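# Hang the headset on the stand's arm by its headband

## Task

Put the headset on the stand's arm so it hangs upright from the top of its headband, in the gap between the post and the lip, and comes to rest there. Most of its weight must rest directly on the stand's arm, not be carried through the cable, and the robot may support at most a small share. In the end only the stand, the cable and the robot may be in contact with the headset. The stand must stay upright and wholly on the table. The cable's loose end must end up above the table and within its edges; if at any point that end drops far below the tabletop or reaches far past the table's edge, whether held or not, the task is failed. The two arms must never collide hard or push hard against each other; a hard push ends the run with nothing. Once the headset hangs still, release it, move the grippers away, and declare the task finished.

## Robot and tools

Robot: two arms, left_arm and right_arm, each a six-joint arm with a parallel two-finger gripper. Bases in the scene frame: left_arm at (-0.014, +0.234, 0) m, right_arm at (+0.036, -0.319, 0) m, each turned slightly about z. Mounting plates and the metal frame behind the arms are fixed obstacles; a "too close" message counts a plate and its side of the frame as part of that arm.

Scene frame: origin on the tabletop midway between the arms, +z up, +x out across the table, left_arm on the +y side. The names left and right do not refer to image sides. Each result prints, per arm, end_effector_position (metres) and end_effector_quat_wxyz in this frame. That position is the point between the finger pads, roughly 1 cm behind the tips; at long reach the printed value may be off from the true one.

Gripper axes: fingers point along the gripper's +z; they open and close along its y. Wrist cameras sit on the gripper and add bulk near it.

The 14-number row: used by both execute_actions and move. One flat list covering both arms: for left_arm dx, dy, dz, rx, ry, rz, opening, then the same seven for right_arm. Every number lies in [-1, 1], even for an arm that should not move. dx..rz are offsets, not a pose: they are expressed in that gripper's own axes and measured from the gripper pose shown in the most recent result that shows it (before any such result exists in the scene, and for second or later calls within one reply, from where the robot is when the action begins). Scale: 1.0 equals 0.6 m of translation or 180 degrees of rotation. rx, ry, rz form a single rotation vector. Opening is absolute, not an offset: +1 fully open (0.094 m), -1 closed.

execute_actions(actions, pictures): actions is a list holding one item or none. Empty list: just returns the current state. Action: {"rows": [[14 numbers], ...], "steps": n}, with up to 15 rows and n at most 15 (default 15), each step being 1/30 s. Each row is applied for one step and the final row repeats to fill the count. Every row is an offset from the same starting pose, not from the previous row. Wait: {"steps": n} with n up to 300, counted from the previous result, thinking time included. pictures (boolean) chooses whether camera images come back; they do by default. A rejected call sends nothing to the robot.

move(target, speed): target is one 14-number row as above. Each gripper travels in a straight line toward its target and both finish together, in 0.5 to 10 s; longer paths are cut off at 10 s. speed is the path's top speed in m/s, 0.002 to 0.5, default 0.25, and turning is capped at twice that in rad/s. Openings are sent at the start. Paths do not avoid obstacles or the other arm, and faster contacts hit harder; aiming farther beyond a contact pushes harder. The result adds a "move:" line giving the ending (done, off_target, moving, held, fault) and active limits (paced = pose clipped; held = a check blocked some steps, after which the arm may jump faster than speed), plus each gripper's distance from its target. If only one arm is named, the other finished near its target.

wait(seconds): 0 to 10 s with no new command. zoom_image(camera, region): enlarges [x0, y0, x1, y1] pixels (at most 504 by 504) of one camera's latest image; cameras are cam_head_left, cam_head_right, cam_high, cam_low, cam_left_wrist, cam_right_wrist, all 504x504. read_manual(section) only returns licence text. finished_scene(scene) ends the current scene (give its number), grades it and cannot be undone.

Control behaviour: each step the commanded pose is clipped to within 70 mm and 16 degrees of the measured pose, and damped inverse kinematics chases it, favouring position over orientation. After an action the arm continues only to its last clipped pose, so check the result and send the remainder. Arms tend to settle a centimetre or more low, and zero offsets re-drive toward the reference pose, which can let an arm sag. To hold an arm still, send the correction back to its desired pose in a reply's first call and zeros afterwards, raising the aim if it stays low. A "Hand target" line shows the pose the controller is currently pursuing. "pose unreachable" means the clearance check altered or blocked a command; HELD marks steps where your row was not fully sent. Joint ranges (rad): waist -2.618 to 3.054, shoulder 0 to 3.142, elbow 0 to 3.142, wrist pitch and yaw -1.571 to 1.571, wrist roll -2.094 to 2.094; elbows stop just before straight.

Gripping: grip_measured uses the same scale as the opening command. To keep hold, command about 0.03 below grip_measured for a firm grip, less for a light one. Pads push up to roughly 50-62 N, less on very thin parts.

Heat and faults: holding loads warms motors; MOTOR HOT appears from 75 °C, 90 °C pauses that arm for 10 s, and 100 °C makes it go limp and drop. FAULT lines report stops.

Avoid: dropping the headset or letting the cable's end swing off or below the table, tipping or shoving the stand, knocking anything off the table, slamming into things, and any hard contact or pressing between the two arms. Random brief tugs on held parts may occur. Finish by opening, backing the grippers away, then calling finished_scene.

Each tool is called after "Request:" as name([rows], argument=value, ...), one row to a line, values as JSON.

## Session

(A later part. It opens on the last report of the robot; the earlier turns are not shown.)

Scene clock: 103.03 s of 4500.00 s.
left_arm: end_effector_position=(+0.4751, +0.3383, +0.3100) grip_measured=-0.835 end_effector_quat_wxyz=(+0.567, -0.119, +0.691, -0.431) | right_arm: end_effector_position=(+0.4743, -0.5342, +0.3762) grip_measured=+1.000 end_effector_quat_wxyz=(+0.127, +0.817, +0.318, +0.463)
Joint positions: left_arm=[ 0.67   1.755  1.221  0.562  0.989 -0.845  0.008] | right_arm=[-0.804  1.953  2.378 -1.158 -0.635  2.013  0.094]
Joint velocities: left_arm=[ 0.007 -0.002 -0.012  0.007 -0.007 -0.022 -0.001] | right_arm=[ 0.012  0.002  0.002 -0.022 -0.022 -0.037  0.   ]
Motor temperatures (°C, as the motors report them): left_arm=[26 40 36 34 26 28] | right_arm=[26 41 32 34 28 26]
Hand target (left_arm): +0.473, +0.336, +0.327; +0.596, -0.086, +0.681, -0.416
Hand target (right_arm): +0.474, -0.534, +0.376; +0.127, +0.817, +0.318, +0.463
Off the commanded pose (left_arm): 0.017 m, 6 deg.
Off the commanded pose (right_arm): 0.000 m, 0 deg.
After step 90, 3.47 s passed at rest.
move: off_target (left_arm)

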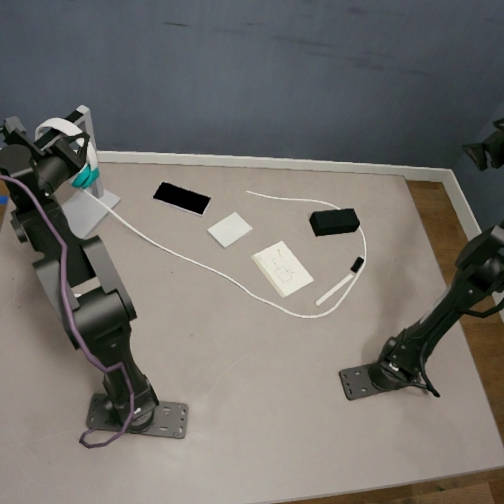

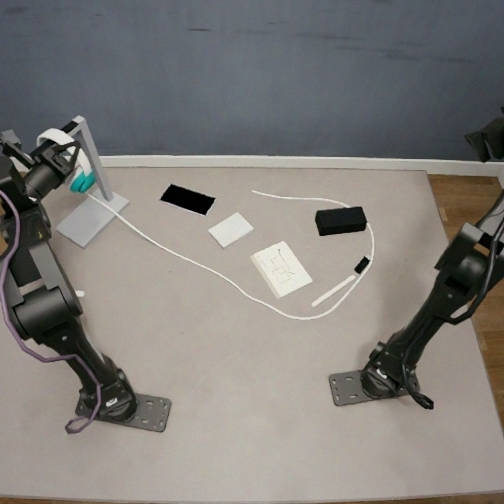

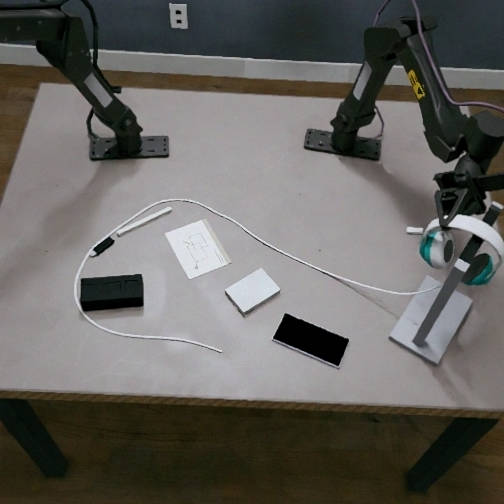

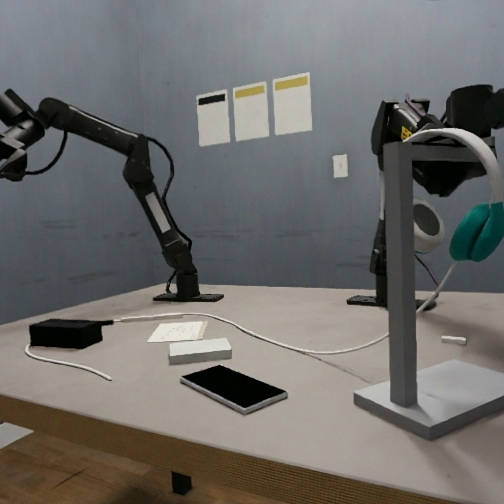

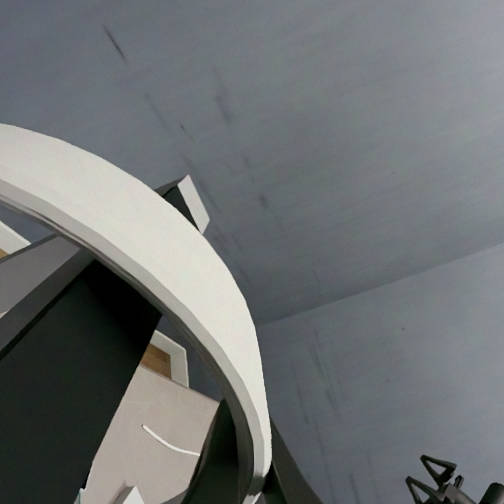

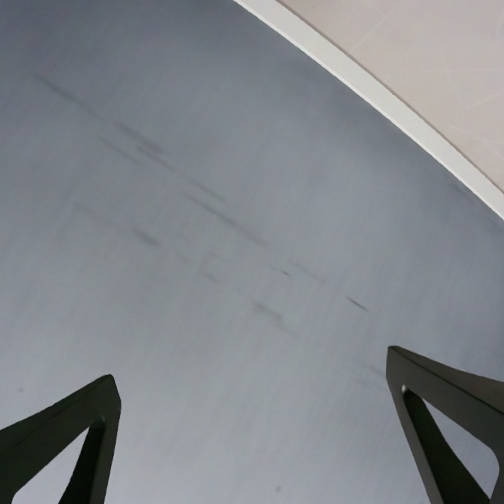

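Request:
move(target=[0.003,-0.038,0,0.01,-0.01,0.02,-0.95,0,0,0,0,0,0,1], speed=0.03)

Request:
move(target=[-0.012,-0.012,0,0,0,0.02,-0.4,0,0,0,0,0,0,1], speed=0.03)

Request:
move(target=[0,-0.02,-0.12,0,0,0,-0.4,0,0,0,0,0,0,1], speed=0.08)

Scene clock: 116.37 s of 4500.00 s.
left_arm: end_effector_position=(+0.4733, +0.3341, +0.3024) grip_measured=-0.835 end_effector_quat_wxyz=(+0.570, -0.129, +0.690, -0.428) | right_arm: end_effector_position=(+0.4743, -0.5342, +0.3762) grip_measured=+1.000 end_effector_quat_wxyz=(+0.127, +0.817, +0.318, +0.463)
Joint positions: left_arm=[ 0.657  1.74   1.172  0.596  0.957 -0.851  0.008] | right_arm=[-0.804  1.953  2.378 -1.158 -0.635  2.013  0.094]
Joint velocities: left_arm=[-0.007 -0.012  0.002  0.066 -0.11  -0.022 -0.   ] | right_arm=[-0.012 -0.007 -0.007  0.007  0.022  0.037  0.   ]
Motor temperatures (°C, as the motors report them): left_arm=[26 41 35 35 26 28] | right_arm=[26 41 32 34 28 26]
Hand target (left_arm): +0.467, +0.324, +0.325; +0.593, -0.096, +0.679, -0.422
Hand target (right_arm): +0.474, -0.534, +0.376; +0.127, +0.817, +0.318, +0.463
Off the commanded pose (left_arm): 0.026 m, 5 deg.
Off the commanded pose (right_arm): 0.000 m, 0 deg.
After step 90, 8.90 s passed at rest.
move: off_target (left_arm)

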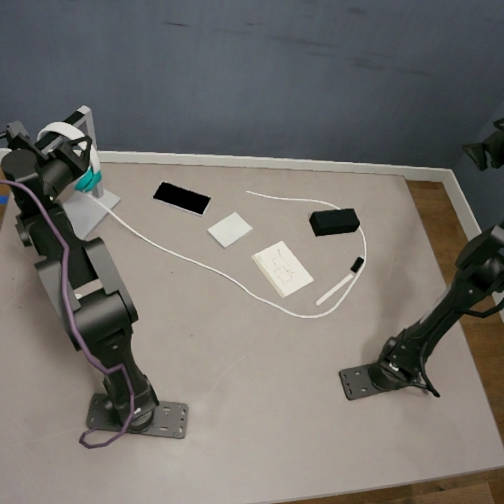

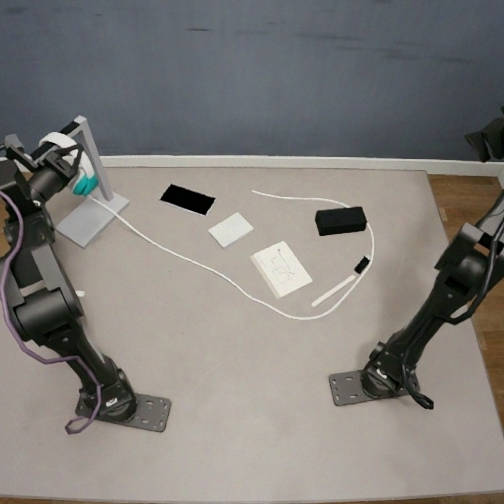

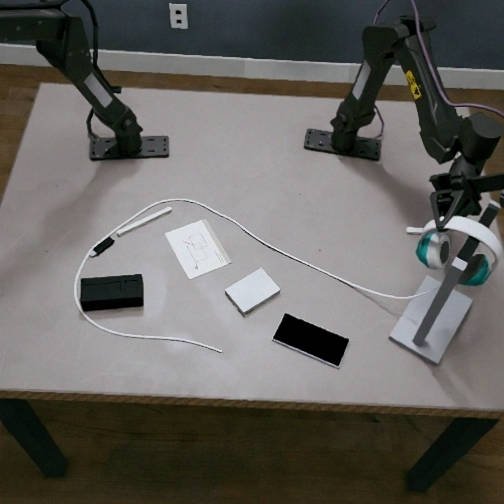

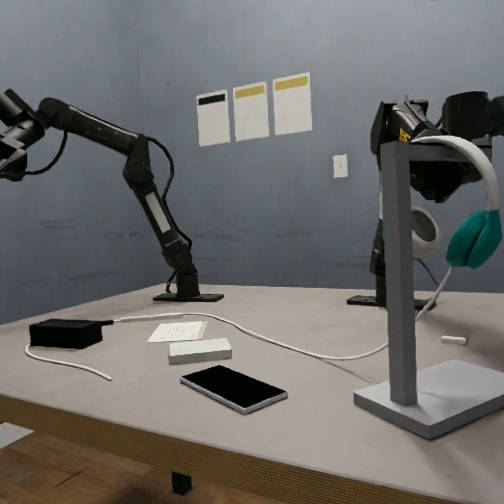

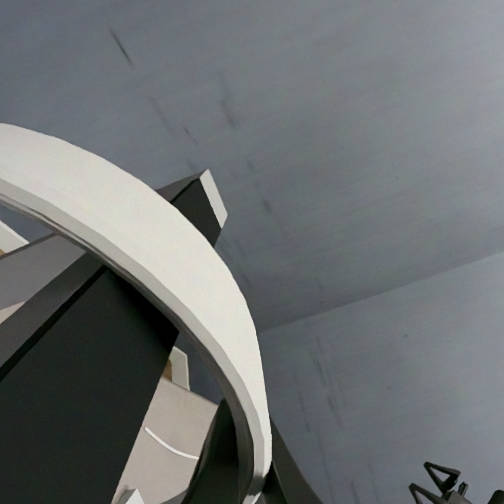

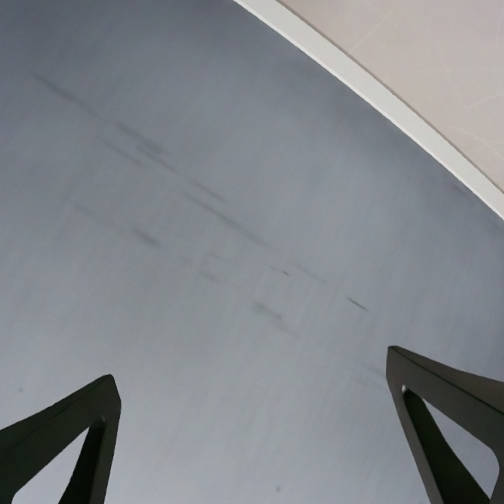

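Scene clock: 117.63 s of 4500.00 s.
left_arm: end_effector_position=(+0.4735, +0.3344, +0.2974) grip_measured=-0.402 end_effector_quat_wxyz=(+0.572, -0.120, +0.697, -0.415) | right_arm: end_effector_position=(+0.4743, -0.5342, +0.3762) grip_measured=+1.000 end_effector_quat_wxyz=(+0.127, +0.817, +0.318, +0.463)
Joint positions: left_arm=[ 0.657  1.741  1.172  0.568  0.956 -0.798  0.028] | right_arm=[-0.804  1.953  2.378 -1.158 -0.635  2.013  0.094]
Joint velocities: left_arm=[ 0.022 -0.002 -0.007 -0.007 -0.066 -0.007  0.001] | right_arm=[ 0.012 -0.002 -0.007 -0.007 -0.007 -0.037  0.   ]
Motor temperatures (°C, as the motors report them): left_arm=[26 41 35 35 26 28] | right_arm=[26 41 32 34 28 26]
Hand target (left_arm): +0.473, +0.334, +0.313; +0.583, -0.107, +0.693, -0.410
Hand target (right_arm): +0.474, -0.534, +0.376; +0.127, +0.817, +0.318, +0.463
Off the commanded pose (left_arm): 0.015 m, 2 deg.
Off the commanded pose (right_arm): 0.000 m, 0 deg.
move: off_target (left_arm)

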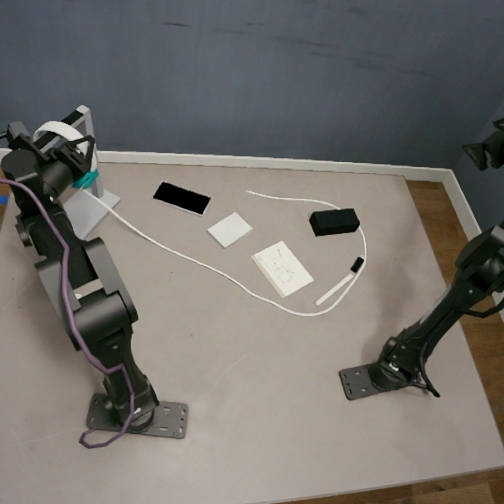

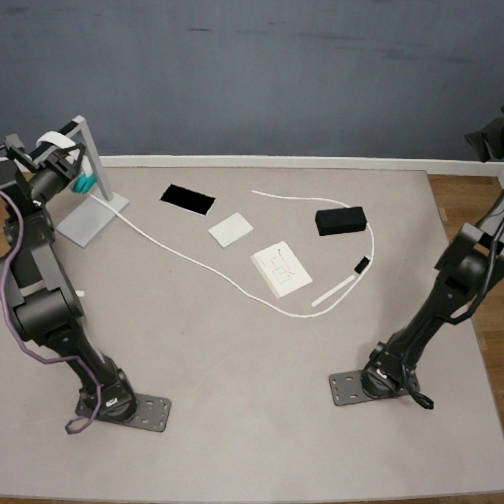

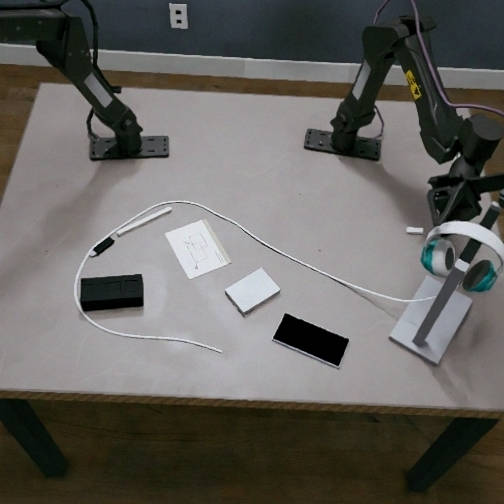

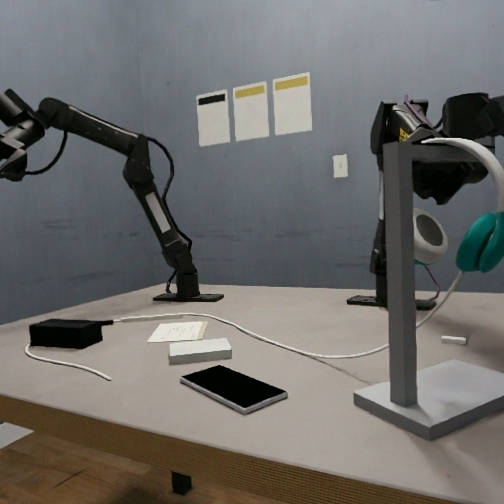

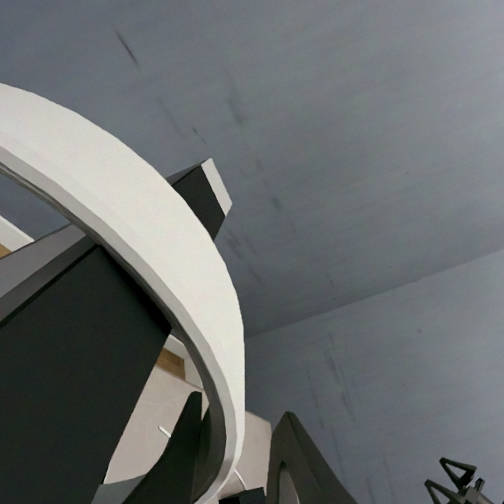

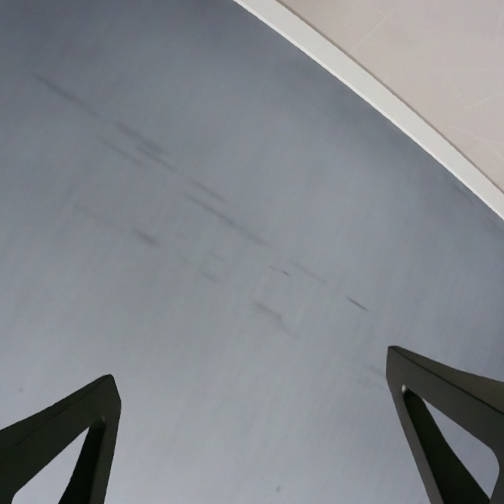

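Scene clock: 118.97 s of 4500.00 s.
left_arm: end_effector_position=(+0.4118, +0.3624, +0.2959) grip_measured=-0.402 end_effector_quat_wxyz=(+0.563, -0.135, +0.699, -0.419) | right_arm: end_effector_position=(+0.4743, -0.5342, +0.3762) grip_measured=+1.000 end_effector_quat_wxyz=(+0.127, +0.817, +0.318, +0.463)
Joint positions: left_arm=[ 0.816  1.597  1.027  0.537  1.105 -0.801  0.028] | right_arm=[-0.804  1.953  2.378 -1.158 -0.635  2.013  0.094]
Joint velocities: left_arm=[-0.017 -0.002  0.017 -0.051 -0.007  0.007 -0.   ] | right_arm=[-0.017  0.027 -0.007 -0.037 -0.007 -0.081  0.   ]
Motor temperatures (°C, as the motors report them): left_arm=[26 41 35 35 26 28] | right_arm=[26 41 32 34 28 26]
Hand target (left_arm): +0.405, +0.359, +0.306; +0.572, -0.120, +0.697, -0.415
Hand target (right_arm): +0.474, -0.534, +0.376; +0.127, +0.817, +0.318, +0.463
Off the commanded pose (left_arm): 0.013 m, 2 deg.
Off the commanded pose (right_arm): 0.000 m, 0 deg.
move: off_target (left_arm)

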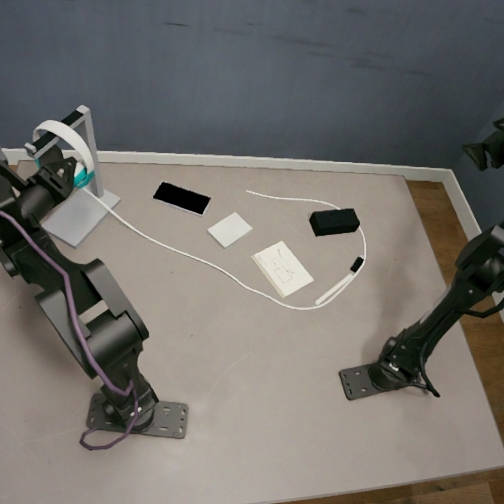

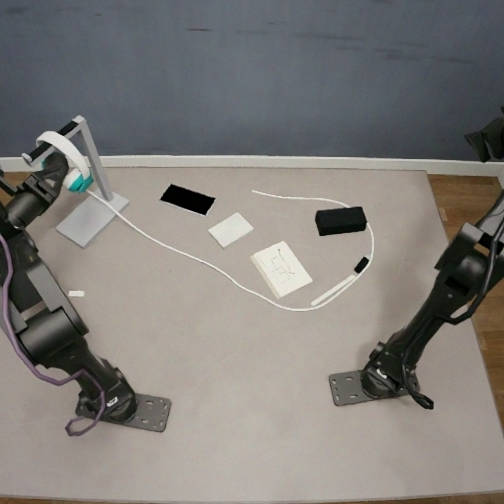

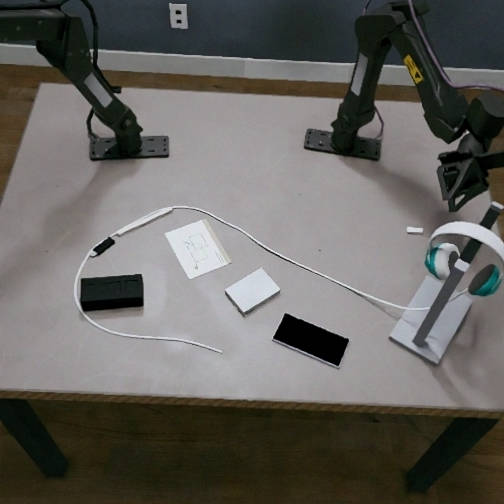

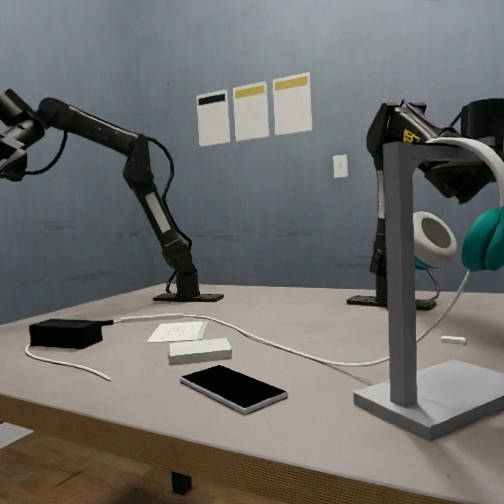

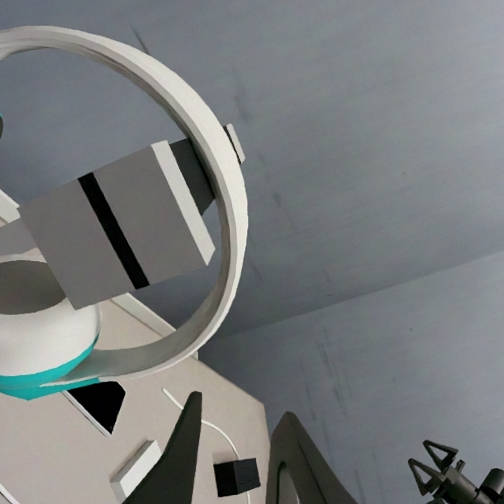

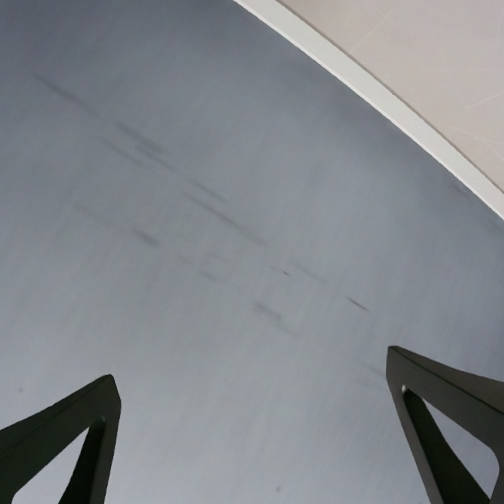

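Request:
move(target=[0.03,-0.06,-0.17,0,0,0,-0.4,0,0,0,0,0,0,1], speed=0.12)

Request:
wait(seconds=3)

Scene clock: 129.80 s of 4500.00 s.
left_arm: end_effector_position=(+0.3088, +0.3769, +0.3063) grip_measured=-0.402 end_effector_quat_wxyz=(+0.555, -0.153, +0.698, -0.426) | right_arm: end_effector_position=(+0.4743, -0.5342, +0.3762) grip_measured=+1.000 end_effector_quat_wxyz=(+0.127, +0.817, +0.318, +0.463)
Joint positions: left_arm=[ 1.09   1.329  0.858  0.368  1.369 -0.77   0.028] | right_arm=[-0.804  1.953  2.378 -1.158 -0.635  2.013  0.094]
Joint velocities: left_arm=[-0.007 -0.007  0.012  0.081 -0.022  0.022 -0.   ] | right_arm=[-0.002 -0.007  0.002 -0.007  0.007  0.022  0.   ]
Motor temperatures (°C, as the motors report them): left_arm=[26 41 34 34 26 28] | right_arm=[26 41 32 34 28 26]
Hand target (left_arm): +0.304, +0.372, +0.313; +0.563, -0.135, +0.699, -0.419
Hand target (right_arm): +0.474, -0.534, +0.376; +0.127, +0.817, +0.318, +0.463
Off the commanded pose (left_arm): 0.009 m, 2 deg.
Off the commanded pose (right_arm): 0.000 m, 0 deg.
After step 90, 6.37 s passed at rest.
move: done

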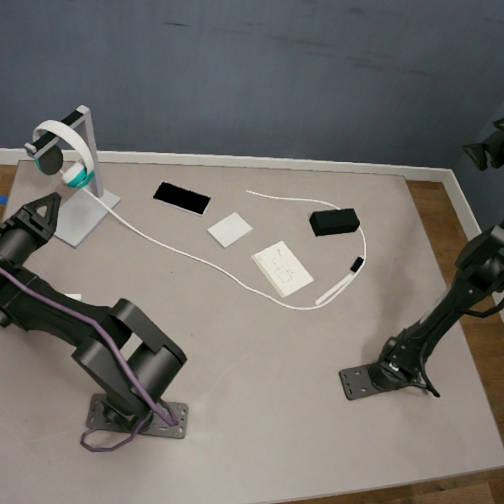

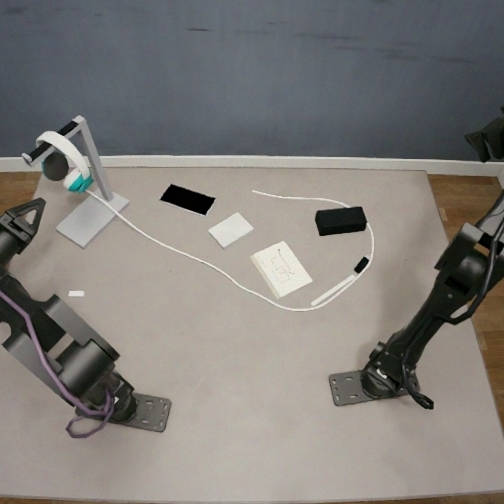

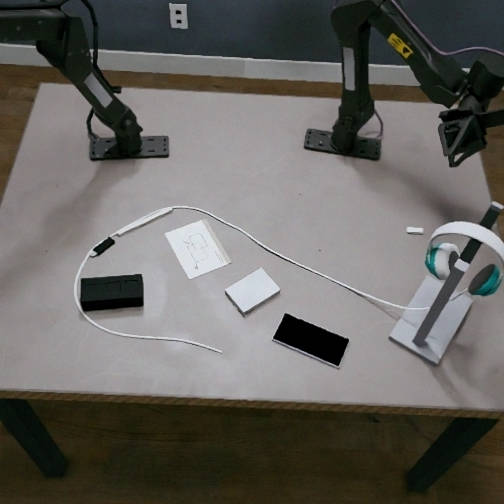

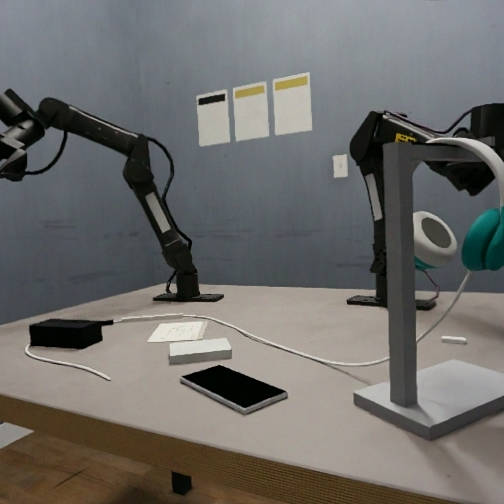

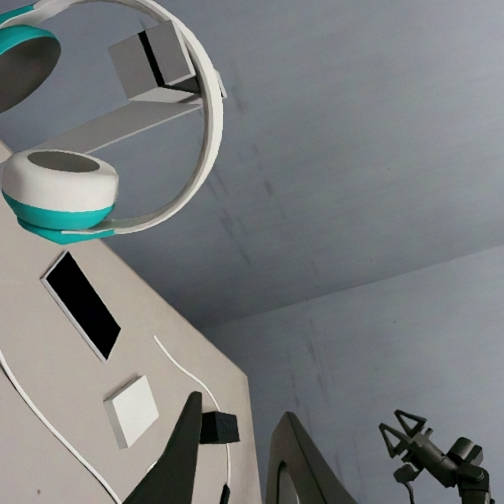

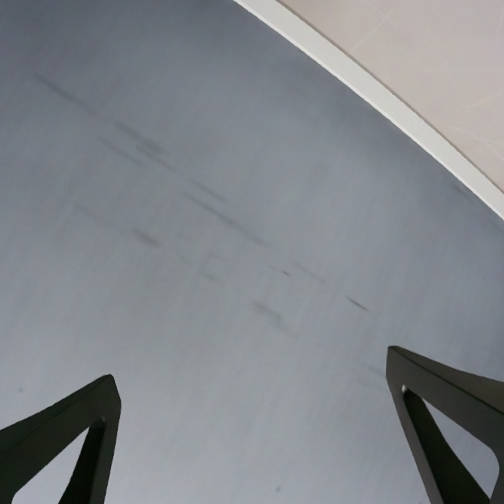

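Scene clock: 132.80 s of 4500.00 s.
left_arm: end_effector_position=(+0.3086, +0.3767, +0.3059) grip_measured=-0.402 end_effector_quat_wxyz=(+0.554, -0.153, +0.698, -0.427) | right_arm: end_effector_position=(+0.4743, -0.5342, +0.3762) grip_measured=+1.000 end_effector_quat_wxyz=(+0.127, +0.817, +0.318, +0.463)
Joint positions: left_arm=[ 1.09   1.329  0.858  0.364  1.37  -0.768  0.028] | right_arm=[-0.804  1.953  2.378 -1.158 -0.635  2.013  0.094]
Joint velocities: left_arm=[ 0.027 -0.002 -0.012 -0.051 -0.037  0.066  0.001] | right_arm=[-0.007 -0.002 -0.017  0.051 -0.125 -0.11   0.   ]
Motor temperatures (°C, as the motors report them): left_arm=[26 41 34 34 26 28] | right_arm=[26 41 32 34 28 26]
Hand target (left_arm): +0.304, +0.372, +0.313; +0.564, -0.135, +0.699, -0.419
Hand target (right_arm): +0.474, -0.534, +0.376; +0.127, +0.817, +0.318, +0.463
Off the commanded pose (left_arm): 0.009 m, 3 deg.
Off the commanded pose (right_arm): 0.000 m, 0 deg.
Steps of this call (steps 1 to 90: nothing new was sent). Readings (end_effector_position):
1: left_arm (+0.3087, +0.3769, +0.3062) | right_arm (+0.4743, -0.5342, +0.3762)
2: left_arm (+0.3087, +0.3769, +0.3062) | right_arm (+0.4743, -0.5342, +0.3762)
4: left_arm (+0.3087, +0.3768, +0.3060) | right_arm (+0.4743, -0.5342, +0.3762)
8: left_arm (+0.3086, +0.3767, +0.3059) | right_arm (+0.4743, -0.5342, +0.3762)
90: the state above

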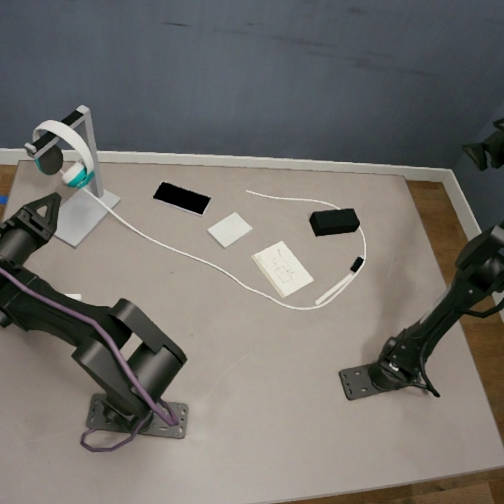

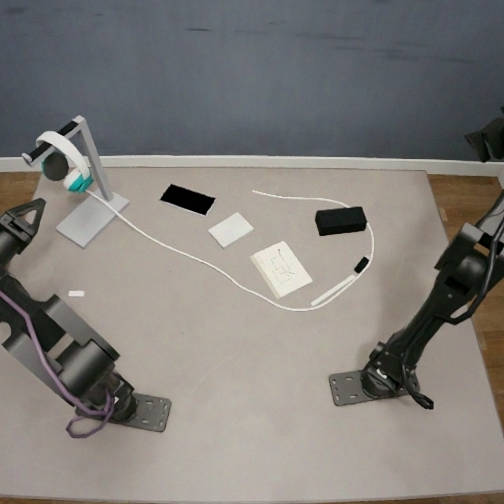

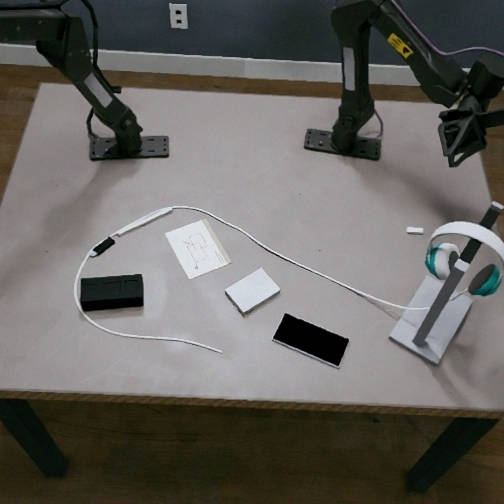

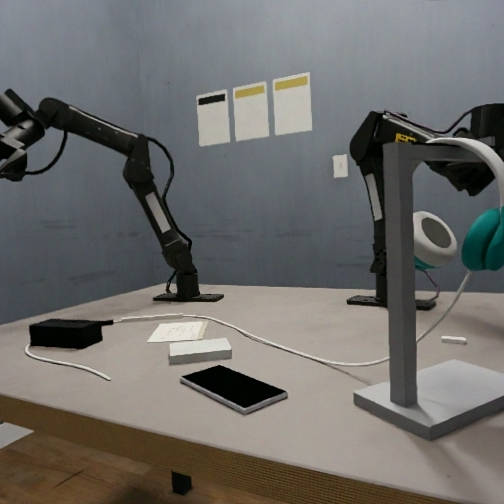

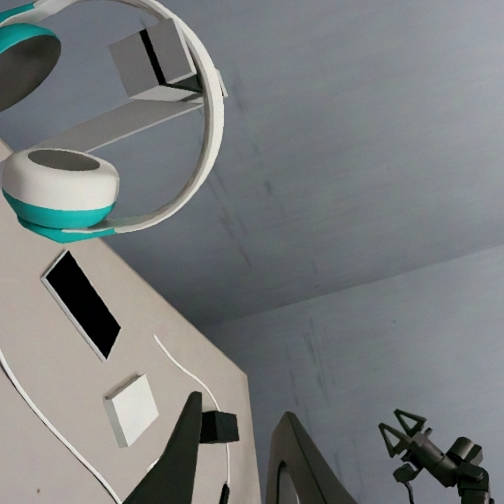

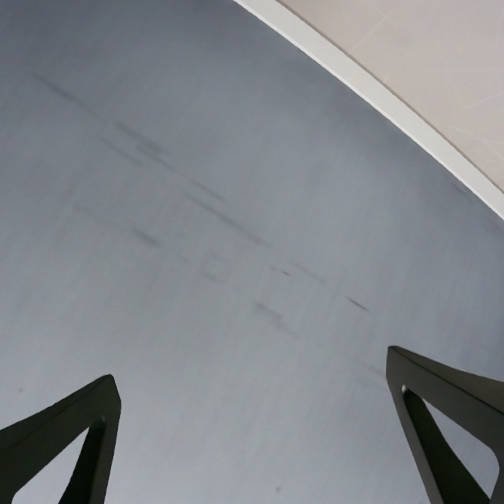

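Request:
finished_scene(scene=2)

The scene is finished: the task was done.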